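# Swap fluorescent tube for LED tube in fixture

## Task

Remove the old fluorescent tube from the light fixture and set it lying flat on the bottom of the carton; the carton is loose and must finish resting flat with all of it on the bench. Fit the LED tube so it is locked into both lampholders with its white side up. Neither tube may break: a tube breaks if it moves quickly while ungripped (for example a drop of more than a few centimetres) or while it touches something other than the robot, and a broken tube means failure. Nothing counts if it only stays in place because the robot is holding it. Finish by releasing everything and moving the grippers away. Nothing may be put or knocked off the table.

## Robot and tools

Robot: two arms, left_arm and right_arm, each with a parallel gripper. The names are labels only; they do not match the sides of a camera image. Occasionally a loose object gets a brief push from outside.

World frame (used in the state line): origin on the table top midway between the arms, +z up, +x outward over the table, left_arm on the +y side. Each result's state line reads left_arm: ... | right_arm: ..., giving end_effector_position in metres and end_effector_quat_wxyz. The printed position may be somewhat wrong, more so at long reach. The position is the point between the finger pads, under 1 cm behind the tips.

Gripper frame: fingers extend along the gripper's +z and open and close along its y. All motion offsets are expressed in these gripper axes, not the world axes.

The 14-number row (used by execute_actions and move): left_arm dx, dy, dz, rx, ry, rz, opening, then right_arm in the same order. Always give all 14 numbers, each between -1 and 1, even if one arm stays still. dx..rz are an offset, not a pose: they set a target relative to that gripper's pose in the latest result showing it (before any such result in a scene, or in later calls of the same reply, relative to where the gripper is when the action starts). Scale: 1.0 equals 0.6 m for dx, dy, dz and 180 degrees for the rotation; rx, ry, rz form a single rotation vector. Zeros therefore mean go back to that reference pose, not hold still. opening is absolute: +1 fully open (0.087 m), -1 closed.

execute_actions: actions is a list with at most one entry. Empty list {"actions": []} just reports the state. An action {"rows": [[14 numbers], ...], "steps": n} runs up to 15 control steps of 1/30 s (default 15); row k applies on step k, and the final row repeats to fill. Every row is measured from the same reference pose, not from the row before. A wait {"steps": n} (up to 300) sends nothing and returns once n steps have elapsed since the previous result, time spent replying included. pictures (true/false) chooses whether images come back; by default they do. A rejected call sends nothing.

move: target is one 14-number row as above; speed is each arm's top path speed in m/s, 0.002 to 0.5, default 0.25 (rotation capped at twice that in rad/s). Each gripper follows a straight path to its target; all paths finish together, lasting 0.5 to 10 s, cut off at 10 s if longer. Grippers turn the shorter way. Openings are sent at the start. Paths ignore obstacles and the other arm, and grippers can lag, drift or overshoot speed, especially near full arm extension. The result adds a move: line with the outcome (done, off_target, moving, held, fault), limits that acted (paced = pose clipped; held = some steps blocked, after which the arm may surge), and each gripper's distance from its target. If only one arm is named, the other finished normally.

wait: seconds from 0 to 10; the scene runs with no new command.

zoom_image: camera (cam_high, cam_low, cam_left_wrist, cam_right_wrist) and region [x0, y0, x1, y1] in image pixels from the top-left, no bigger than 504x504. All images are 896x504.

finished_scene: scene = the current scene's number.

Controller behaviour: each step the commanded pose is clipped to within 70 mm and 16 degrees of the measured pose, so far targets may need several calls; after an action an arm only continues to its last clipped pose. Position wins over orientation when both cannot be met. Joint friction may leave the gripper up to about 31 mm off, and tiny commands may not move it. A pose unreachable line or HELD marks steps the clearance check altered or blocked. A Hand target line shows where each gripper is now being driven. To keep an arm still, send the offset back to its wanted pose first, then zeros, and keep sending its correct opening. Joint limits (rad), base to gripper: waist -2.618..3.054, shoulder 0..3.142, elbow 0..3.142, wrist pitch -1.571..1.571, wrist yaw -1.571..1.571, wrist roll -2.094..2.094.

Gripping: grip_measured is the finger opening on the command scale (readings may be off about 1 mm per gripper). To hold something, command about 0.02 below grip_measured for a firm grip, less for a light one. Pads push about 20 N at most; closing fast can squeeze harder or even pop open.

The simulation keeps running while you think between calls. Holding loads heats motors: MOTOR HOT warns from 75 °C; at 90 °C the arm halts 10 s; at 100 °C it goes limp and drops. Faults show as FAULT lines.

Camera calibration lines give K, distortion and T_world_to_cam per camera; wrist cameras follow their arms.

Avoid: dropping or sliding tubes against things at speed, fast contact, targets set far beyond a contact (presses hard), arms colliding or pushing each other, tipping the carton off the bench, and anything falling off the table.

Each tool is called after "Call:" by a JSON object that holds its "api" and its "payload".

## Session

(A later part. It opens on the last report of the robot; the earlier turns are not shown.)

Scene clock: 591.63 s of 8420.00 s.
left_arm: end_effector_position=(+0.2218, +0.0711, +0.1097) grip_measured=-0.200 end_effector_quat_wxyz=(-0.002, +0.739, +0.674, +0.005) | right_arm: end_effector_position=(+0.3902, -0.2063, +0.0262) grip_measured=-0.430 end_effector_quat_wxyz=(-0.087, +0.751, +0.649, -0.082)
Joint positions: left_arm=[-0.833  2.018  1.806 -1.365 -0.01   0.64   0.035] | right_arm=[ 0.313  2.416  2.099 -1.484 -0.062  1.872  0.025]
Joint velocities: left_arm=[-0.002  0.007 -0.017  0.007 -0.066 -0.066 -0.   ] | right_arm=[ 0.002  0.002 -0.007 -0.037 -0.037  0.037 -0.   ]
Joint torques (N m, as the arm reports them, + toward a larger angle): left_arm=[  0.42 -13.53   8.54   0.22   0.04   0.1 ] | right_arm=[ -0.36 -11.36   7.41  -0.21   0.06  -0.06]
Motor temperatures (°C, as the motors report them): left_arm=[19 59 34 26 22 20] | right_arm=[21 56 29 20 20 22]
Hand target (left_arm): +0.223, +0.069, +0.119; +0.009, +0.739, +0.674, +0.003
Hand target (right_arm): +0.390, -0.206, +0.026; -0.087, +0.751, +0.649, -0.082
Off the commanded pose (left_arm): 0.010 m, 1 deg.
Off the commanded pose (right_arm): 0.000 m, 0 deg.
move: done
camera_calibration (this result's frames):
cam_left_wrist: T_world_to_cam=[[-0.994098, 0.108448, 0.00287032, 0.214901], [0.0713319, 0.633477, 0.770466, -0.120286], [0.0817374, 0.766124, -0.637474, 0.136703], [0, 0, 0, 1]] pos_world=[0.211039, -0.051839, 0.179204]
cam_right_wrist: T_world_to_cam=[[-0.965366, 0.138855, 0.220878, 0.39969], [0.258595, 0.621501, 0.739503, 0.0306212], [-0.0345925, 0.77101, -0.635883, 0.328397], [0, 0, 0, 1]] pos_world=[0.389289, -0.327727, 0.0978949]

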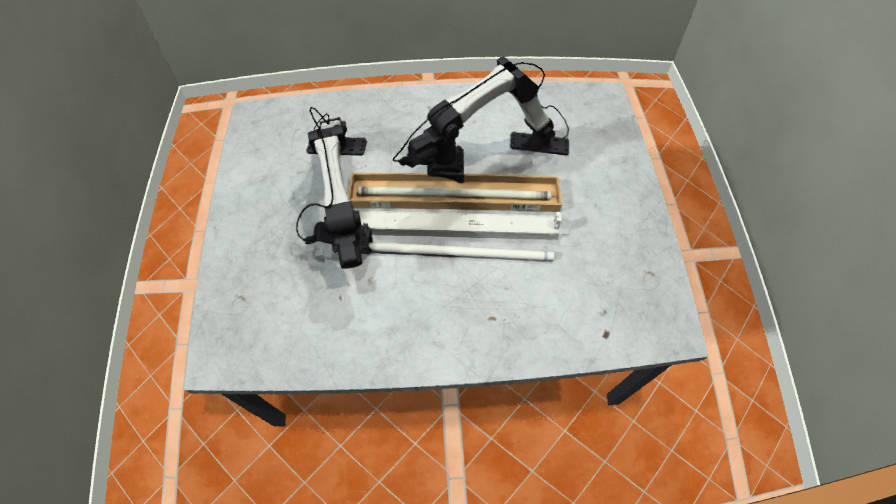

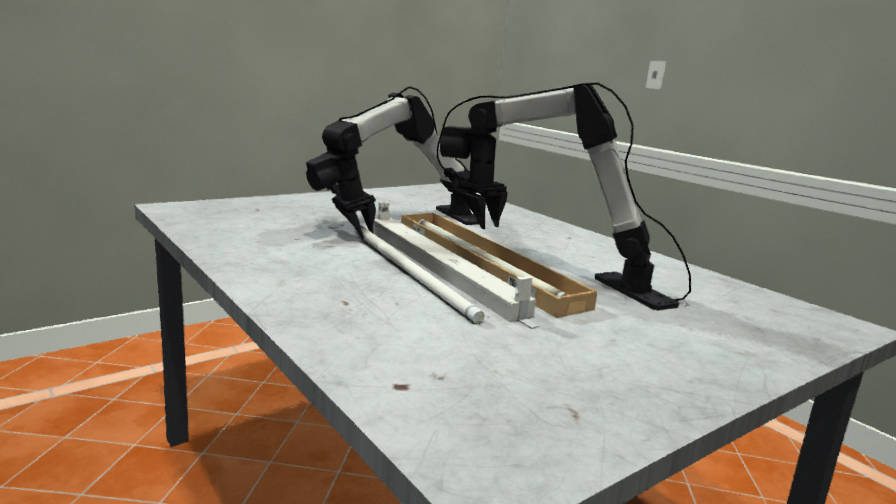

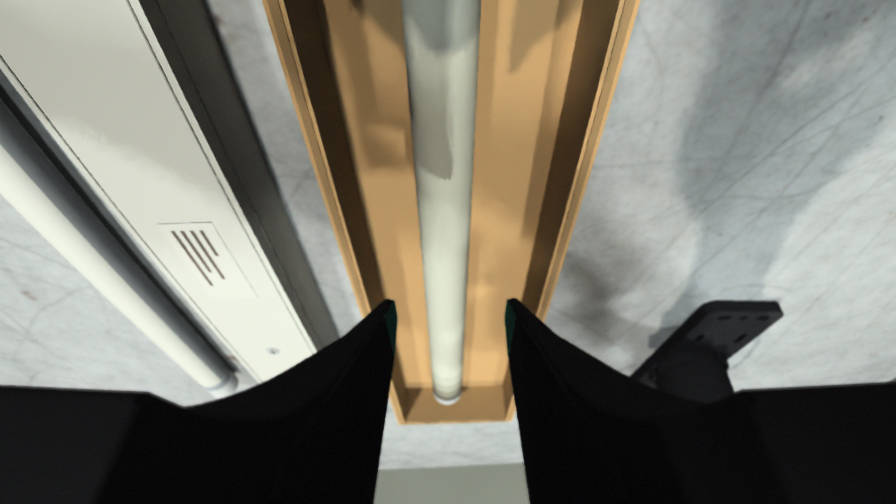

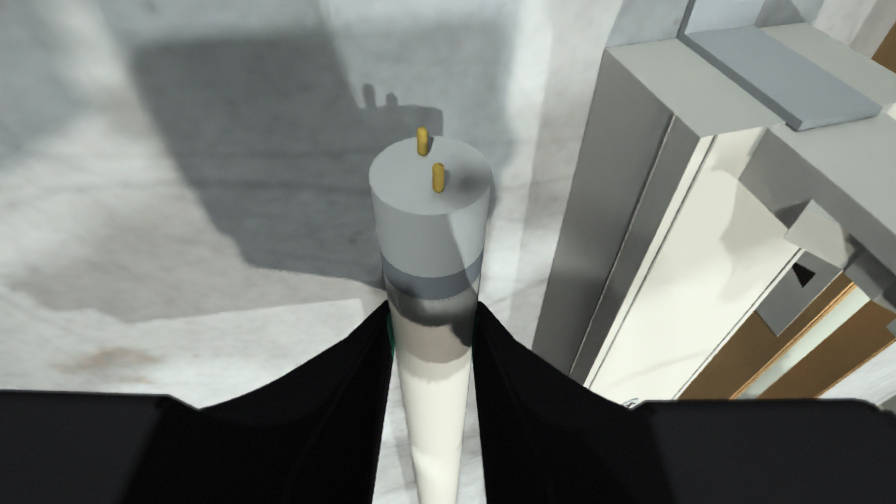

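Call:
{"api": "move", "payload": {"target": [0.0204,0.339,0.051,-0.078,-0.003,0.01,-0.2,0,0,0,0,0,0,-0.455], "speed": 0.15}}

Scene clock: 673.60 s of 8420.00 s.
left_arm: end_effector_position=(+0.4209, +0.0683, +0.0786) grip_measured=-0.200 end_effector_quat_wxyz=(+0.091, +0.742, +0.659, +0.084) | right_arm: end_effector_position=(+0.3902, -0.2063, +0.0262) grip_measured=-0.430 end_effector_quat_wxyz=(-0.087, +0.751, +0.649, -0.082)
Joint positions: left_arm=[-0.55   2.423  2.316 -1.264 -0.147  0.966  0.035] | right_arm=[ 0.313  2.416  2.099 -1.484 -0.062  1.872  0.025]
Joint velocities: left_arm=[-0.012 -0.002 -0.002  0.051 -0.081  0.007 -0.001] | right_arm=[ 0.012 -0.002 -0.002 -0.051  0.022  0.095 -0.001]
Joint torques (N m, as the arm reports them, + toward a larger angle): left_arm=[  0.65 -14.77   8.94   0.71  -0.16   0.2 ] | right_arm=[ -0.41 -11.31   7.32  -0.22   0.08  -0.04]
Motor temperatures (°C, as the motors report them): left_arm=[19 63 38 25 22 20] | right_arm=[21 57 29 20 20 22]
Hand target (left_arm): +0.425, +0.070, +0.078; +0.089, +0.743, +0.657, +0.090
Hand target (right_arm): +0.390, -0.206, +0.026; -0.087, +0.751, +0.649, -0.082
Off the commanded pose (left_arm): 0.006 m, 0 deg.
Off the commanded pose (right_arm): 0.000 m, 0 deg.
After step 90, 77.00 s passed at rest.
move: done
camera_calibration (this result's frames):
cam_left_wrist: T_world_to_cam=[[-0.961856, 0.13326, -0.238904, 0.417037], [-0.0943004, 0.658275, 0.746848, -0.0389373], [0.25679, 0.740889, -0.620599, 0.0294452], [0, 0, 0, 1]] pos_world=[0.389896, -0.0517584, 0.146986]
cam_right_wrist: T_world_to_cam=[[-0.965366, 0.138855, 0.220878, 0.39969], [0.258595, 0.621501, 0.739503, 0.0306212], [-0.0345925, 0.77101, -0.635883, 0.328397], [0, 0, 0, 1]] pos_world=[0.389289, -0.327727, 0.0978949]

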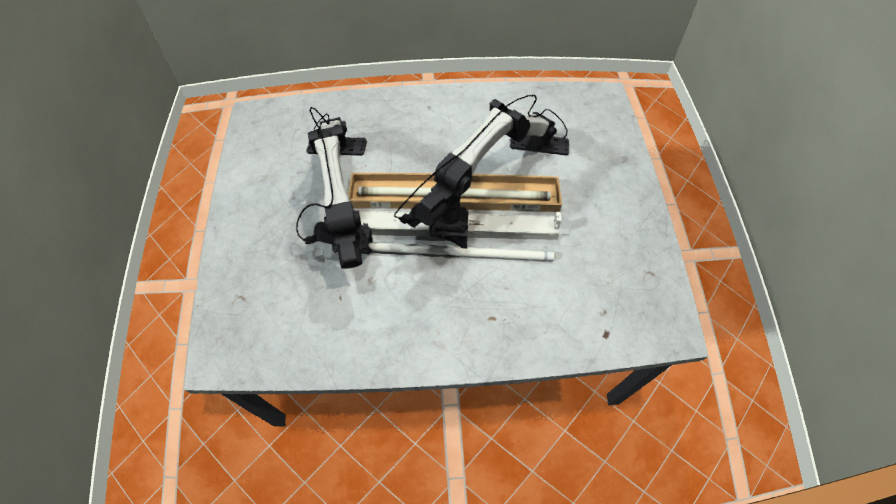

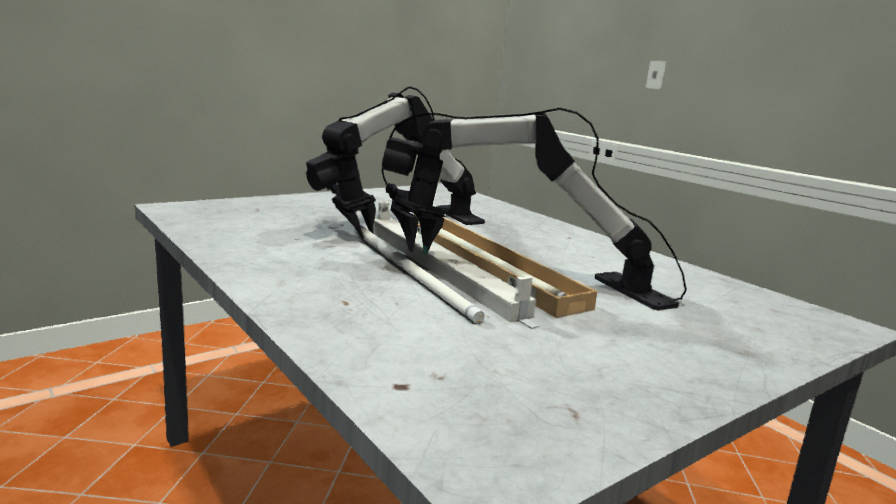

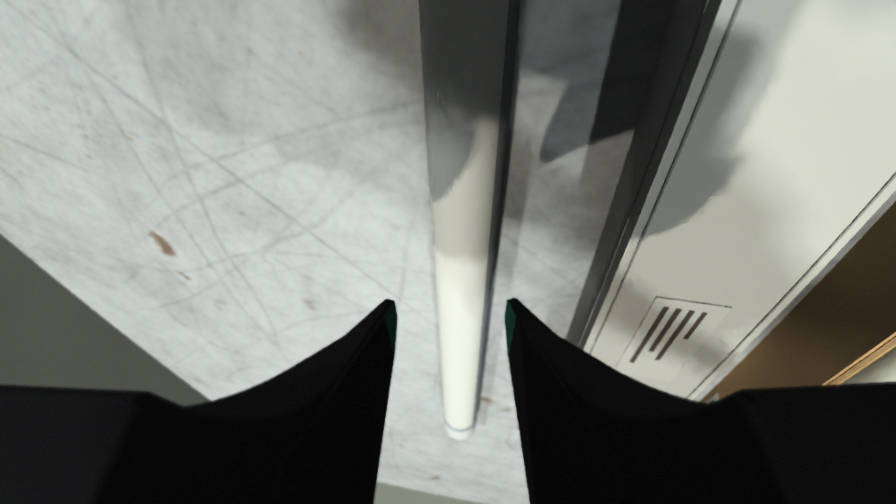

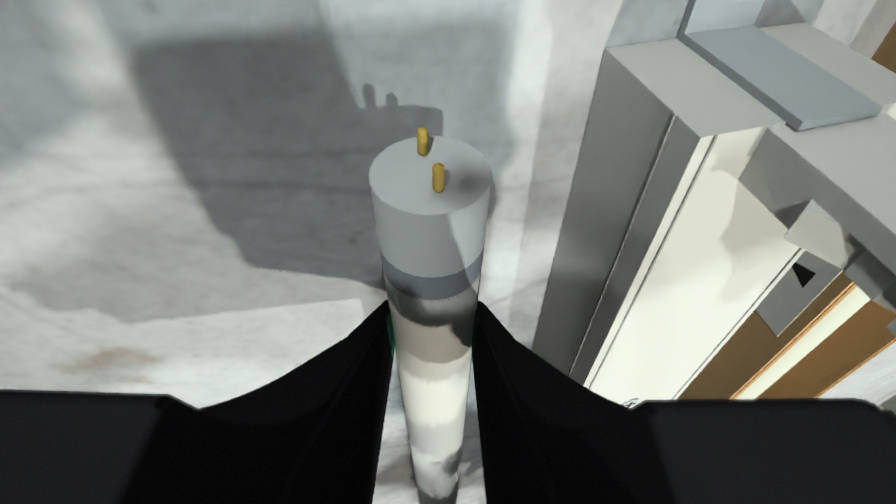

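Call:
{"api": "move", "payload": {"target": [0,-0.0115,0.091,0,0,0,-0.2,0,0,0,0,0,0,-0.455], "speed": 0.05}}

Scene clock: 689.90 s of 8420.00 s.
left_arm: end_effector_position=(+0.4279, +0.0620, +0.0387) grip_measured=-0.200 end_effector_quat_wxyz=(+0.106, +0.741, +0.658, +0.085) | right_arm: end_effector_position=(+0.3902, -0.2063, +0.0262) grip_measured=-0.430 end_effector_quat_wxyz=(-0.087, +0.751, +0.649, -0.082)
Joint positions: left_arm=[-0.55   2.423  2.154 -1.072 -0.147  0.967  0.035] | right_arm=[ 0.313  2.416  2.099 -1.484 -0.062  1.872  0.025]
Joint velocities: left_arm=[ 0.002  0.002 -0.007  0.066  0.095  0.037  0.   ] | right_arm=[ 0.007 -0.017 -0.012 -0.007 -0.081 -0.037  0.001]
Joint torques (N m, as the arm reports them, + toward a larger angle): left_arm=[  0.89 -14.6    5.45   0.98  -0.01   0.14] | right_arm=[ -0.35 -11.37   7.32  -0.18   0.08  -0.03]
Motor temperatures (°C, as the motors report them): left_arm=[19 65 38 25 22 20] | right_arm=[21 58 29 19 20 22]
Hand target (left_arm): +0.427, +0.068, +0.024; +0.091, +0.742, +0.659, +0.084
Hand target (right_arm): +0.390, -0.206, +0.026; -0.087, +0.751, +0.649, -0.082
Off the commanded pose (left_arm): 0.016 m, 2 deg.
Off the commanded pose (right_arm): 0.000 m, 0 deg.
After step 90, 11.77 s passed at rest.
move: off_target (left_arm)
camera_calibration (this result's frames):
cam_left_wrist: T_world_to_cam=[[-0.956237, 0.12899, -0.262627, 0.413803], [-0.110086, 0.67302, 0.731386, 0.00213083], [0.271094, 0.728289, -0.629367, 0.00255548], [0, 0, 0, 1]] pos_world=[0.395236, -0.0566717, 0.108726]
cam_right_wrist: T_world_to_cam=[[-0.965366, 0.138855, 0.220878, 0.39969], [0.258595, 0.621501, 0.739503, 0.0306212], [-0.0345925, 0.77101, -0.635883, 0.328397], [0, 0, 0, 1]] pos_world=[0.389289, -0.327727, 0.0978949]

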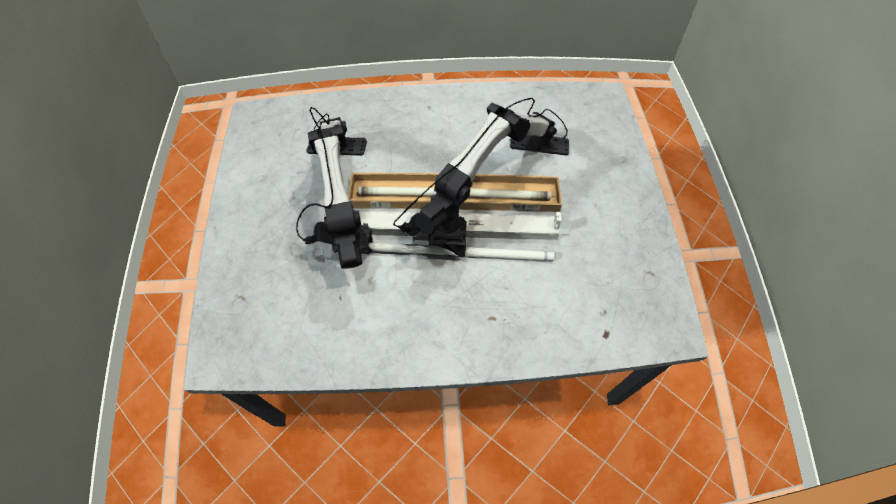

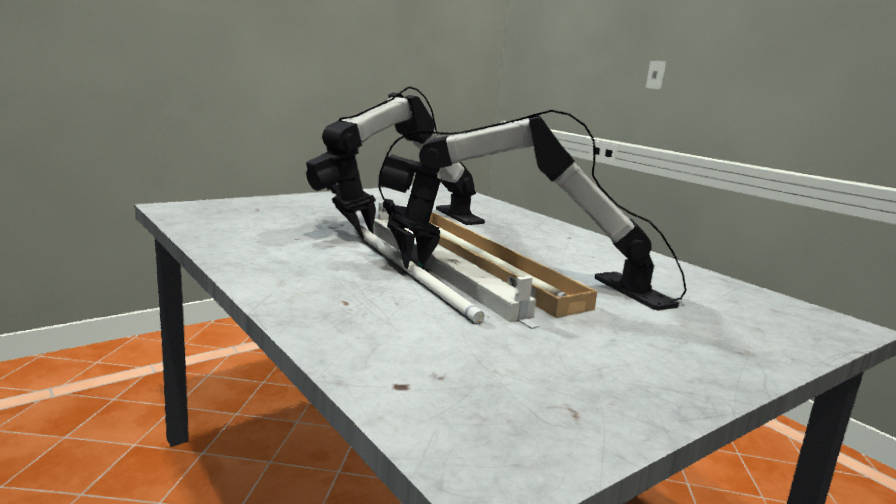

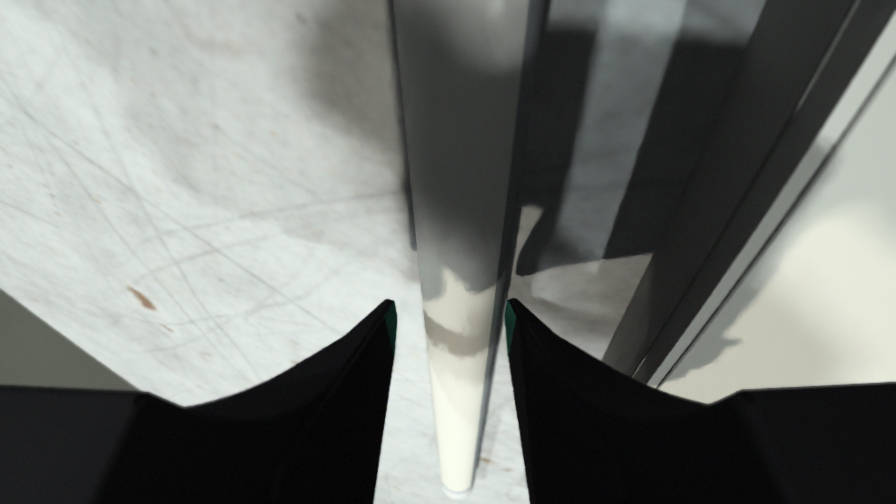

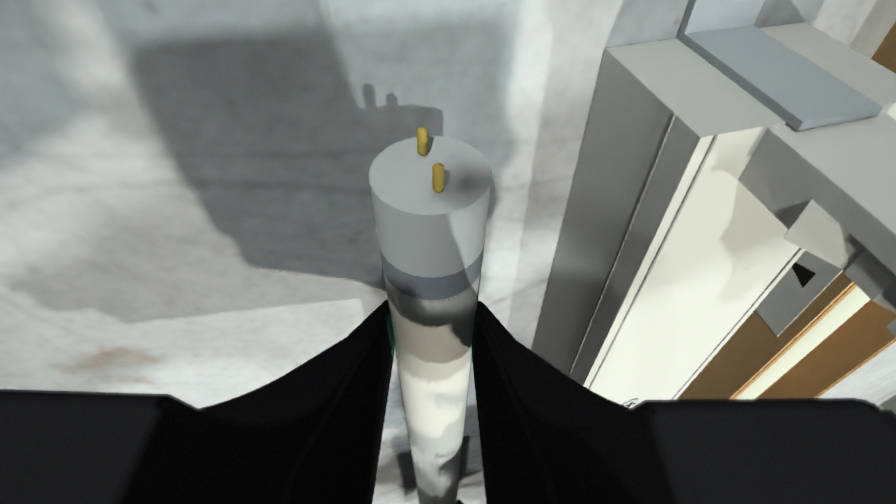

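Call:
{"api": "move", "payload": {"target": [0.0067,-0.0135,0.033,0.006,0.004,0,-0.1,0,0,0,0,0,0,-0.455], "speed": 0.03}}

Scene clock: 700.73 s of 8420.00 s.
left_arm: end_effector_position=(+0.4277, +0.0622, +0.0300) grip_measured=-0.100 end_effector_quat_wxyz=(+0.106, +0.741, +0.658, +0.085) | right_arm: end_effector_position=(+0.3902, -0.2063, +0.0262) grip_measured=-0.430 end_effector_quat_wxyz=(-0.087, +0.751, +0.649, -0.082)
Joint positions: left_arm=[-0.55   2.423  2.12  -1.037 -0.147  0.967  0.039] | right_arm=[ 0.313  2.416  2.099 -1.484 -0.062  1.872  0.025]
Joint velocities: left_arm=[-0.007 -0.012 -0.012 -0.007  0.037  0.037  0.   ] | right_arm=[ 0.007  0.002  0.007  0.066 -0.051  0.095 -0.001]
Joint torques (N m, as the arm reports them, + toward a larger angle): left_arm=[  0.6  -15.03   5.35   0.94  -0.01   0.07] | right_arm=[ -0.44 -11.39   7.45  -0.22   0.09  -0.04]
Motor temperatures (°C, as the motors report them): left_arm=[19 66 37 25 22 20] | right_arm=[21 58 29 19 20 22]
Hand target (left_arm): +0.425, +0.066, +0.017; +0.094, +0.741, +0.659, +0.084
Hand target (right_arm): +0.390, -0.206, +0.026; -0.087, +0.751, +0.649, -0.082
Off the commanded pose (left_arm): 0.013 m, 1 deg.
Off the commanded pose (right_arm): 0.000 m, 0 deg.
After step 90, 6.87 s passed at rest.
move: off_target (left_arm)
camera_calibration (this result's frames):
cam_left_wrist: T_world_to_cam=[[-0.956089, 0.128855, -0.263232, 0.411306], [-0.110499, 0.673396, 0.730977, 0.00856093], [0.271449, 0.727966, -0.629588, -0.00312099], [0, 0, 0, 1]] pos_world=[0.395038, -0.0564917, 0.100046]
cam_right_wrist: T_world_to_cam=[[-0.965366, 0.138855, 0.220878, 0.39969], [0.258595, 0.621501, 0.739503, 0.0306212], [-0.0345925, 0.77101, -0.635883, 0.328397], [0, 0, 0, 1]] pos_world=[0.389289, -0.327727, 0.0978949]

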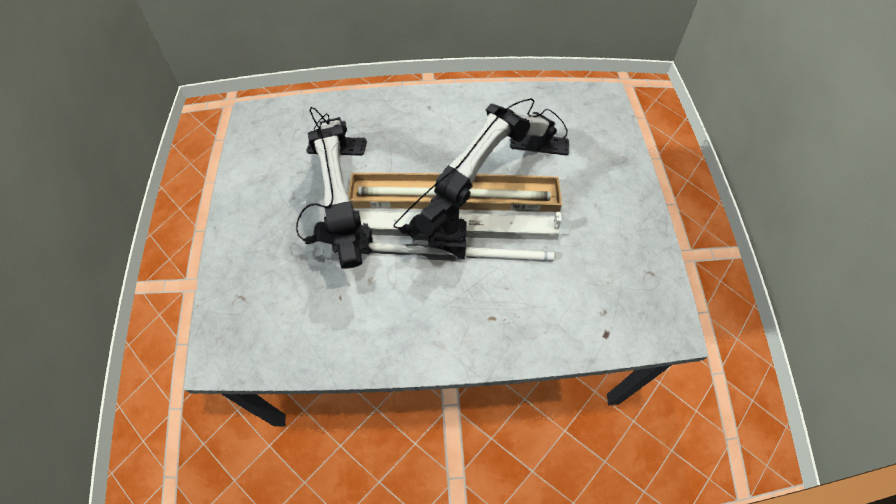

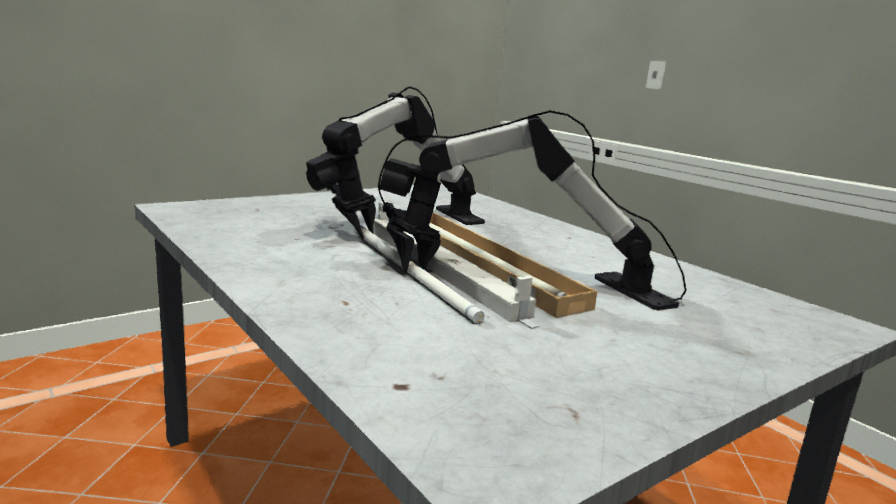

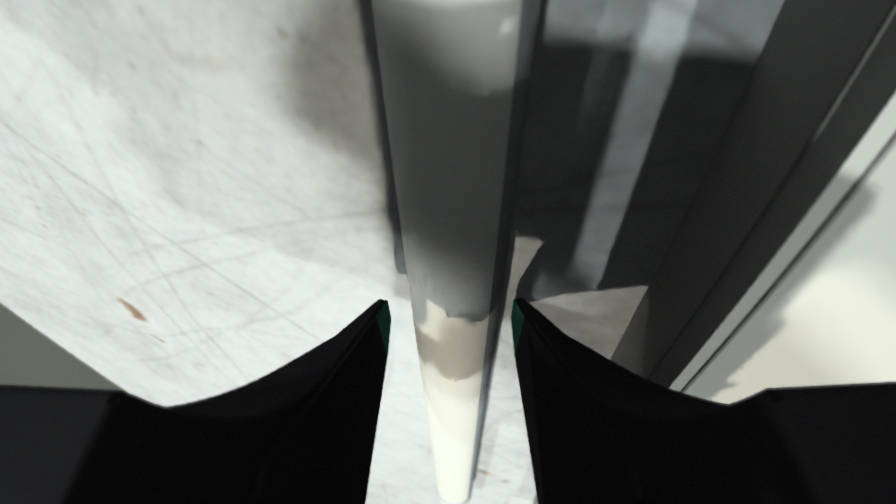

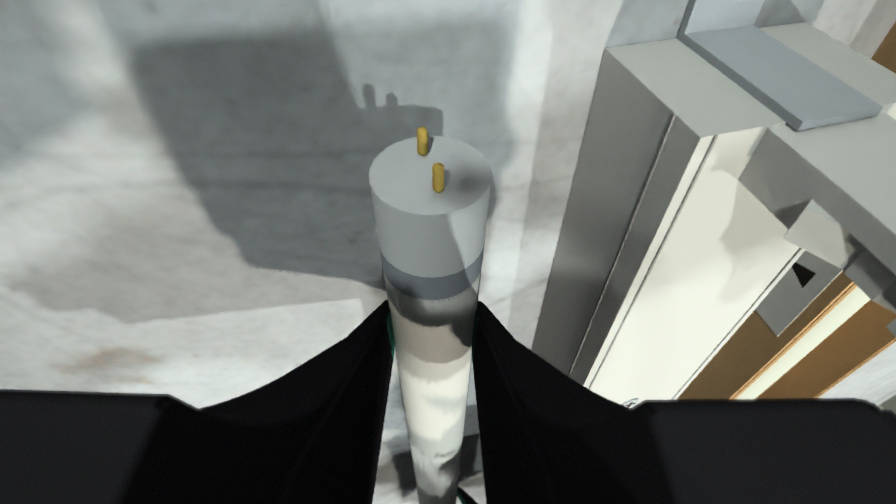

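Call:
{"api": "move", "payload": {"target": [0.007,-0.016,0.0267,0.011,0.008,0,-0.1,0,0,0,0,0,0,-0.455], "speed": 0.03}}

Scene clock: 712.30 s of 8420.00 s.
left_arm: end_effector_position=(+0.4277, +0.0623, +0.0251) grip_measured=-0.100 end_effector_quat_wxyz=(+0.102, +0.741, +0.658, +0.085) | right_arm: end_effector_position=(+0.3902, -0.2063, +0.0262) grip_measured=-0.430 end_effector_quat_wxyz=(-0.087, +0.751, +0.649, -0.082)
Joint positions: left_arm=[-0.55   2.433  2.12  -1.034 -0.147  0.967  0.039] | right_arm=[ 0.313  2.416  2.099 -1.484 -0.062  1.872  0.025]
Joint velocities: left_arm=[ 0.007 -0.007 -0.007  0.022 -0.007 -0.007 -0.   ] | right_arm=[-0.022 -0.002  0.007 -0.037  0.066 -0.051 -0.001]
Joint torques (N m, as the arm reports them, + toward a larger angle): left_arm=[  0.39 -14.38   6.08   0.86  -0.05   0.02] | right_arm=[ -0.37 -11.35   7.3   -0.22   0.08  -0.04]
Motor temperatures (°C, as the motors report them): left_arm=[19 67 36 25 22 20] | right_arm=[21 58 29 19 20 22]
Hand target (left_arm): +0.423, +0.067, +0.012; +0.085, +0.741, +0.660, +0.083
Hand target (right_arm): +0.390, -0.206, +0.026; -0.087, +0.751, +0.649, -0.082
Off the commanded pose (left_arm): 0.015 m, 2 deg.
Off the commanded pose (right_arm): 0.000 m, 0 deg.
After step 90, 7.53 s passed at rest.
move: off_target (left_arm)
camera_calibration (this result's frames):
cam_left_wrist: T_world_to_cam=[[-0.95743, 0.130115, -0.257678, 0.410298], [-0.106813, 0.669607, 0.734995, 0.0105596], [0.268177, 0.731229, -0.627204, -0.00513212], [0, 0, 0, 1]] pos_world=[0.395336, -0.0567041, 0.0947446]
cam_right_wrist: T_world_to_cam=[[-0.965366, 0.138855, 0.220878, 0.39969], [0.258595, 0.621501, 0.739503, 0.0306212], [-0.0345925, 0.77101, -0.635883, 0.328397], [0, 0, 0, 1]] pos_world=[0.389289, -0.327727, 0.0978949]

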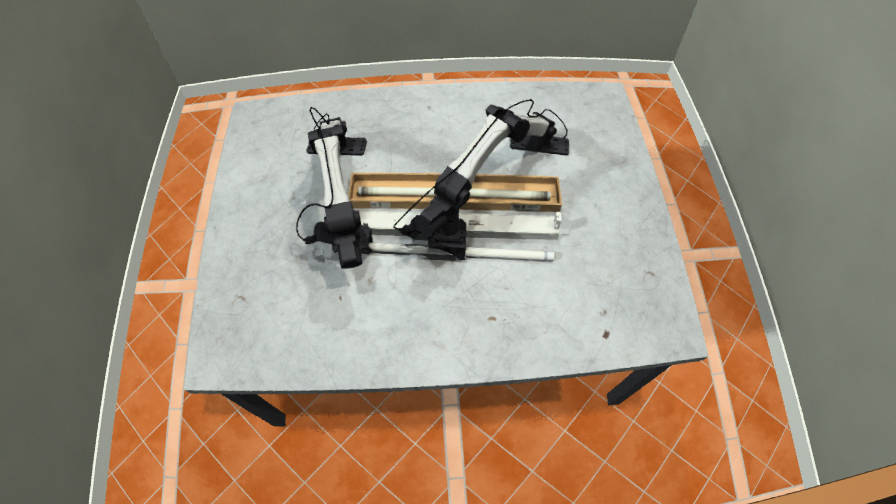

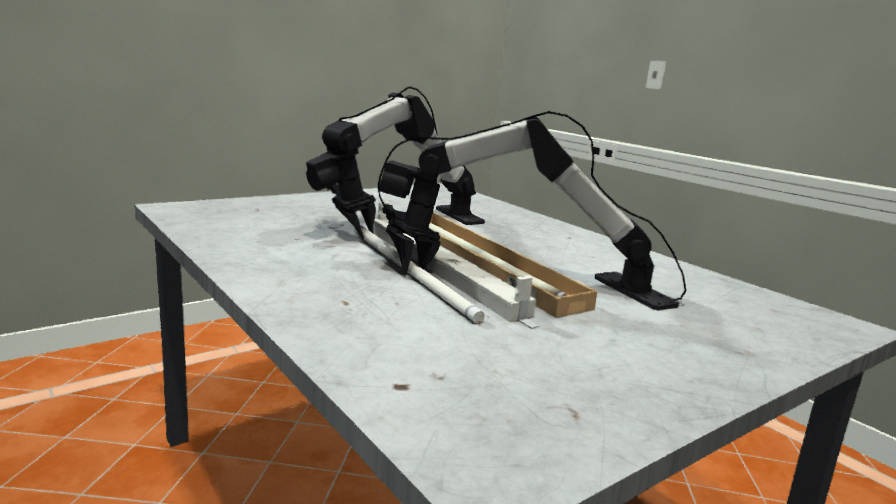

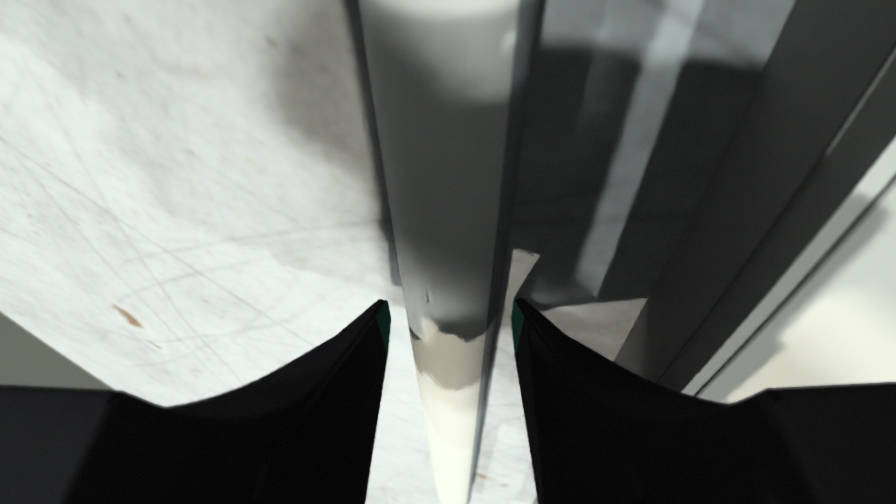

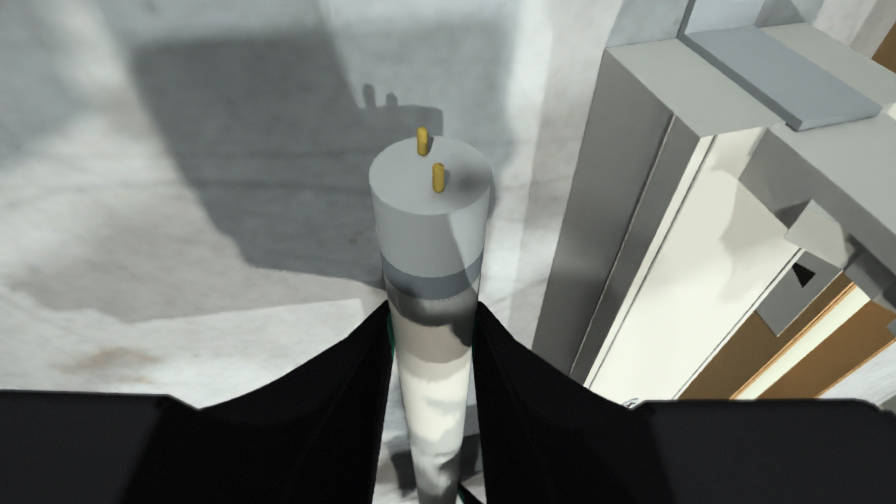

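Call:
{"api": "execute_actions", "payload": {"actions": [{"rows": [[0,0,0,0,0,0,-0.16,0,0,0,0,0,0,-0.455],[0,0,0,0,0,0,-0.22,0,0,0,0,0,0,-0.455],[0,0,0,0,0,0,-0.27,0,0,0,0,0,0,-0.455],[0,0,0,0,0,0,-0.31,0,0,0,0,0,0,-0.455],[0,0,0,0,0,0,-0.34,0,0,0,0,0,0,-0.455],[0,0,0,0,0,0,-0.36,0,0,0,0,0,0,-0.455],[0,0,0,0,0,0,-0.38,0,0,0,0,0,0,-0.455],[0,0,0,0,0,0,-0.40,0,0,0,0,0,0,-0.455],[0,0,0,0,0,0,-0.415,0,0,0,0,0,0,-0.455],[0,0,0,0,0,0,-0.43,0,0,0,0,0,0,-0.455],[0,0,0,0,0,0,-0.44,0,0,0,0,0,0,-0.455],[0,0,0,0,0,0,-0.45,0,0,0,0,0,0,-0.455],[0,0,0,0,0,0,-0.46,0,0,0,0,0,0,-0.455],[0,0,0,0,0,0,-0.475,0,0,0,0,0,0,-0.455],[0,0,0,0,0,0,-0.49,0,0,0,0,0,0,-0.455]], "steps": 15}], "pictures": false}}

Call:
{"api": "execute_actions", "payload": {"actions": [{"rows": [[0,0,0,0,0,0,-0.49,0,0,0,0,0,0,-0.455]], "steps": 12}], "pictures": true}}

Scene clock: 742.13 s of 8420.00 s.
left_arm: end_effector_position=(+0.4267, +0.0628, +0.0249) grip_measured=-0.466 end_effector_quat_wxyz=(+0.100, +0.741, +0.658, +0.084) | right_arm: end_effector_position=(+0.3902, -0.2064, +0.0261) grip_measured=-0.430 end_effector_quat_wxyz=(-0.086, +0.751, +0.649, -0.082)
Joint positions: left_arm=[-0.55   2.433  2.12  -1.038 -0.145  0.967  0.023] | right_arm=[ 0.313  2.416  2.099 -1.484 -0.061  1.872  0.025]
Joint velocities: left_arm=[-0.012 -0.012  0.002 -0.037  0.022 -0.022 -0.001] | right_arm=[-0.012  0.007  0.017 -0.022 -0.022  0.037 -0.001]
Joint torques (N m, as the arm reports them, + toward a larger angle): left_arm=[  0.39 -16.42   7.15   0.9   -0.05   0.09] | right_arm=[ -0.34 -11.25   7.41  -0.2    0.08  -0.04]
Motor temperatures (°C, as the motors report them): left_arm=[19 68 35 25 22 20] | right_arm=[21 59 29 19 20 22]
Hand target (left_arm): +0.428, +0.062, +0.025; +0.102, +0.741, +0.658, +0.085
Hand target (right_arm): +0.390, -0.206, +0.026; -0.087, +0.751, +0.649, -0.082
Off the commanded pose (left_arm): 0.001 m, 0 deg.
Off the commanded pose (right_arm): 0.000 m, 0 deg.
Steps of this call (steps 1 to 90: nothing new was sent; then 26.33 s passed at rest; steps 91 to 105: all 15 steps of this action). Readings (end_effector_position):
91: left_arm (+0.4275, +0.0624, +0.0251) | right_arm (+0.3902, -0.2063, +0.0262)
92: left_arm (+0.4271, +0.0626, +0.0249) | right_arm (+0.3902, -0.2063, +0.0262)
94: left_arm (+0.4267, +0.0628, +0.0249) | right_arm (+0.3902, -0.2063, +0.0262)
98: left_arm (+0.4267, +0.0628, +0.0249) | right_arm (+0.3902, -0.2063, +0.0262)
105: the state above

Scene clock: 742.53 s of 8420.00 s.
left_arm: end_effector_position=(+0.4267, +0.0628, +0.0249) grip_measured=-0.466 end_effector_quat_wxyz=(+0.100, +0.741, +0.658, +0.084) | right_arm: end_effector_position=(+0.3902, -0.2064, +0.0261) grip_measured=-0.430 end_effector_quat_wxyz=(-0.086, +0.751, +0.649, -0.082)
Joint positions: left_arm=[-0.55   2.433  2.12  -1.038 -0.145  0.967  0.023] | right_arm=[ 0.313  2.416  2.099 -1.484 -0.061  1.872  0.025]
Joint velocities: left_arm=[-0.002 -0.007 -0.017 -0.022  0.022  0.022 -0.001] | right_arm=[-0.007 -0.002  0.007 -0.051  0.007  0.022  0.   ]
Joint torques (N m, as the arm reports them, + toward a larger angle): left_arm=[  0.4  -16.38   7.15   0.85  -0.02   0.08] | right_arm=[ -0.43 -11.36   7.4   -0.21   0.1   -0.02]
Motor temperatures (°C, as the motors report them): left_arm=[19 68 35 25 22 20] | right_arm=[21 59 29 19 20 22]
Hand target (left_arm): +0.427, +0.063, +0.025; +0.100, +0.741, +0.658, +0.084
Hand target (right_arm): +0.390, -0.206, +0.026; -0.086, +0.751, +0.649, -0.082
Off the commanded pose (left_arm): 0.000 m, 0 deg.
Off the commanded pose (right_arm): 0.000 m, 0 deg.
Steps of this call (steps 1 to 12: all 12 steps of this action). Readings (end_effector_position):
1: left_arm (+0.4267, +0.0628, +0.0249) | right_arm (+0.3902, -0.2064, +0.0261)
2: left_arm (+0.4267, +0.0628, +0.0249) | right_arm (+0.3902, -0.2064, +0.0261)
4: left_arm (+0.4267, +0.0628, +0.0249) | right_arm (+0.3902, -0.2064, +0.0261)
8: left_arm (+0.4267, +0.0628, +0.0249) | right_arm (+0.3902, -0.2064, +0.0261)
12: the state above
camera_calibration (this result's frames):
cam_left_wrist: T_world_to_cam=[[-0.958488, 0.130888, -0.253317, 0.409567], [-0.103328, 0.668584, 0.736423, 0.00888749], [0.265753, 0.732028, -0.627305, -0.00435368], [0, 0, 0, 1]] pos_world=[0.39464, -0.0563625, 0.0944742]
cam_right_wrist: T_world_to_cam=[[-0.965417, 0.138848, 0.220661, 0.399753], [0.258397, 0.622088, 0.739079, 0.0309366], [-0.0346507, 0.770537, -0.636452, 0.328415], [0, 0, 0, 1]] pos_world=[0.389314, -0.327806, 0.0979462]

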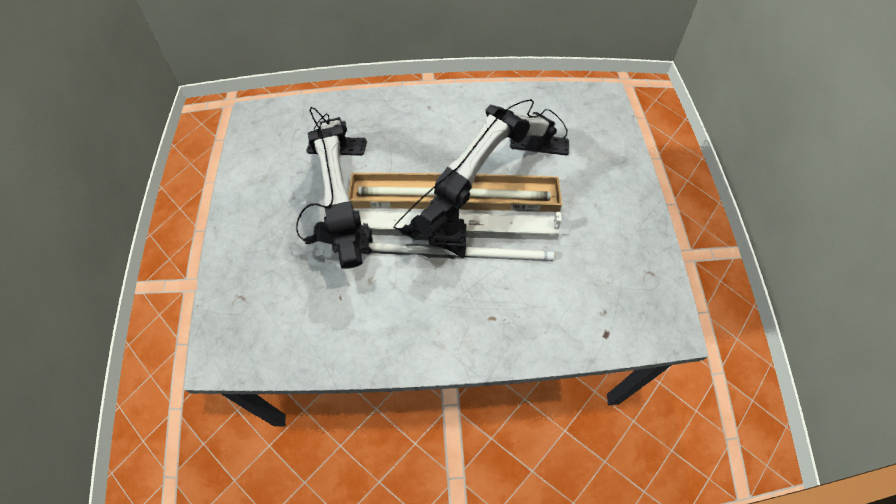

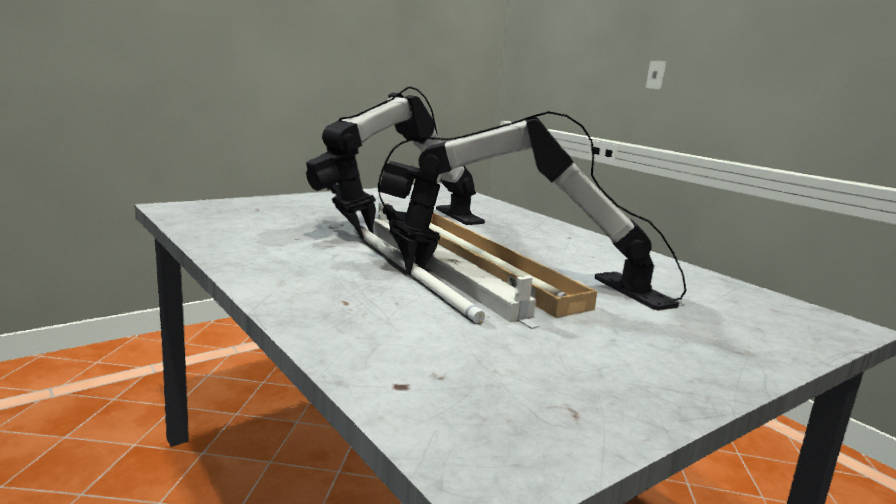

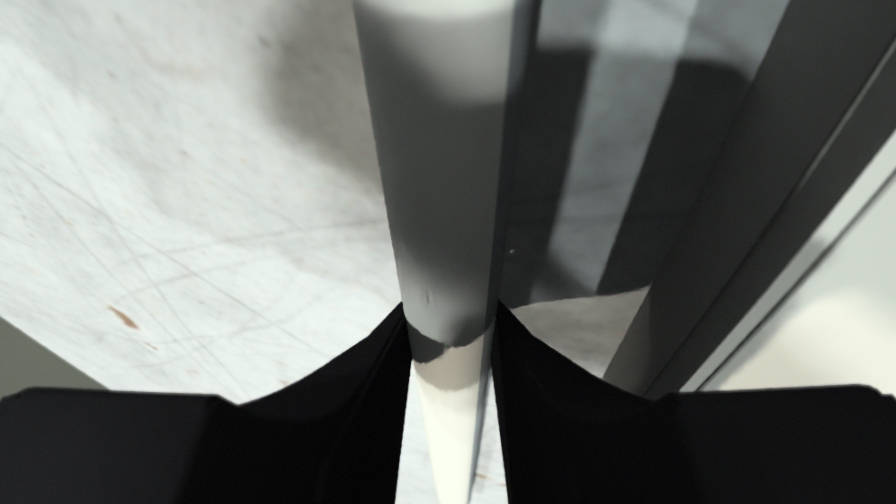

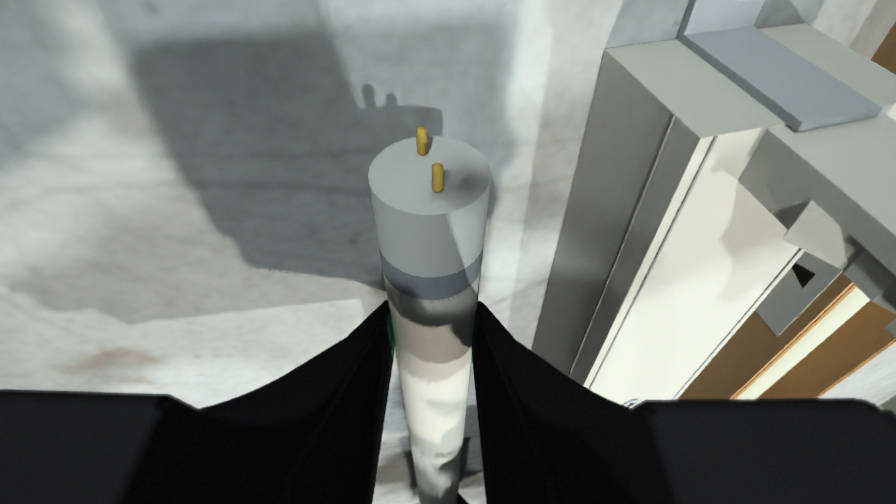

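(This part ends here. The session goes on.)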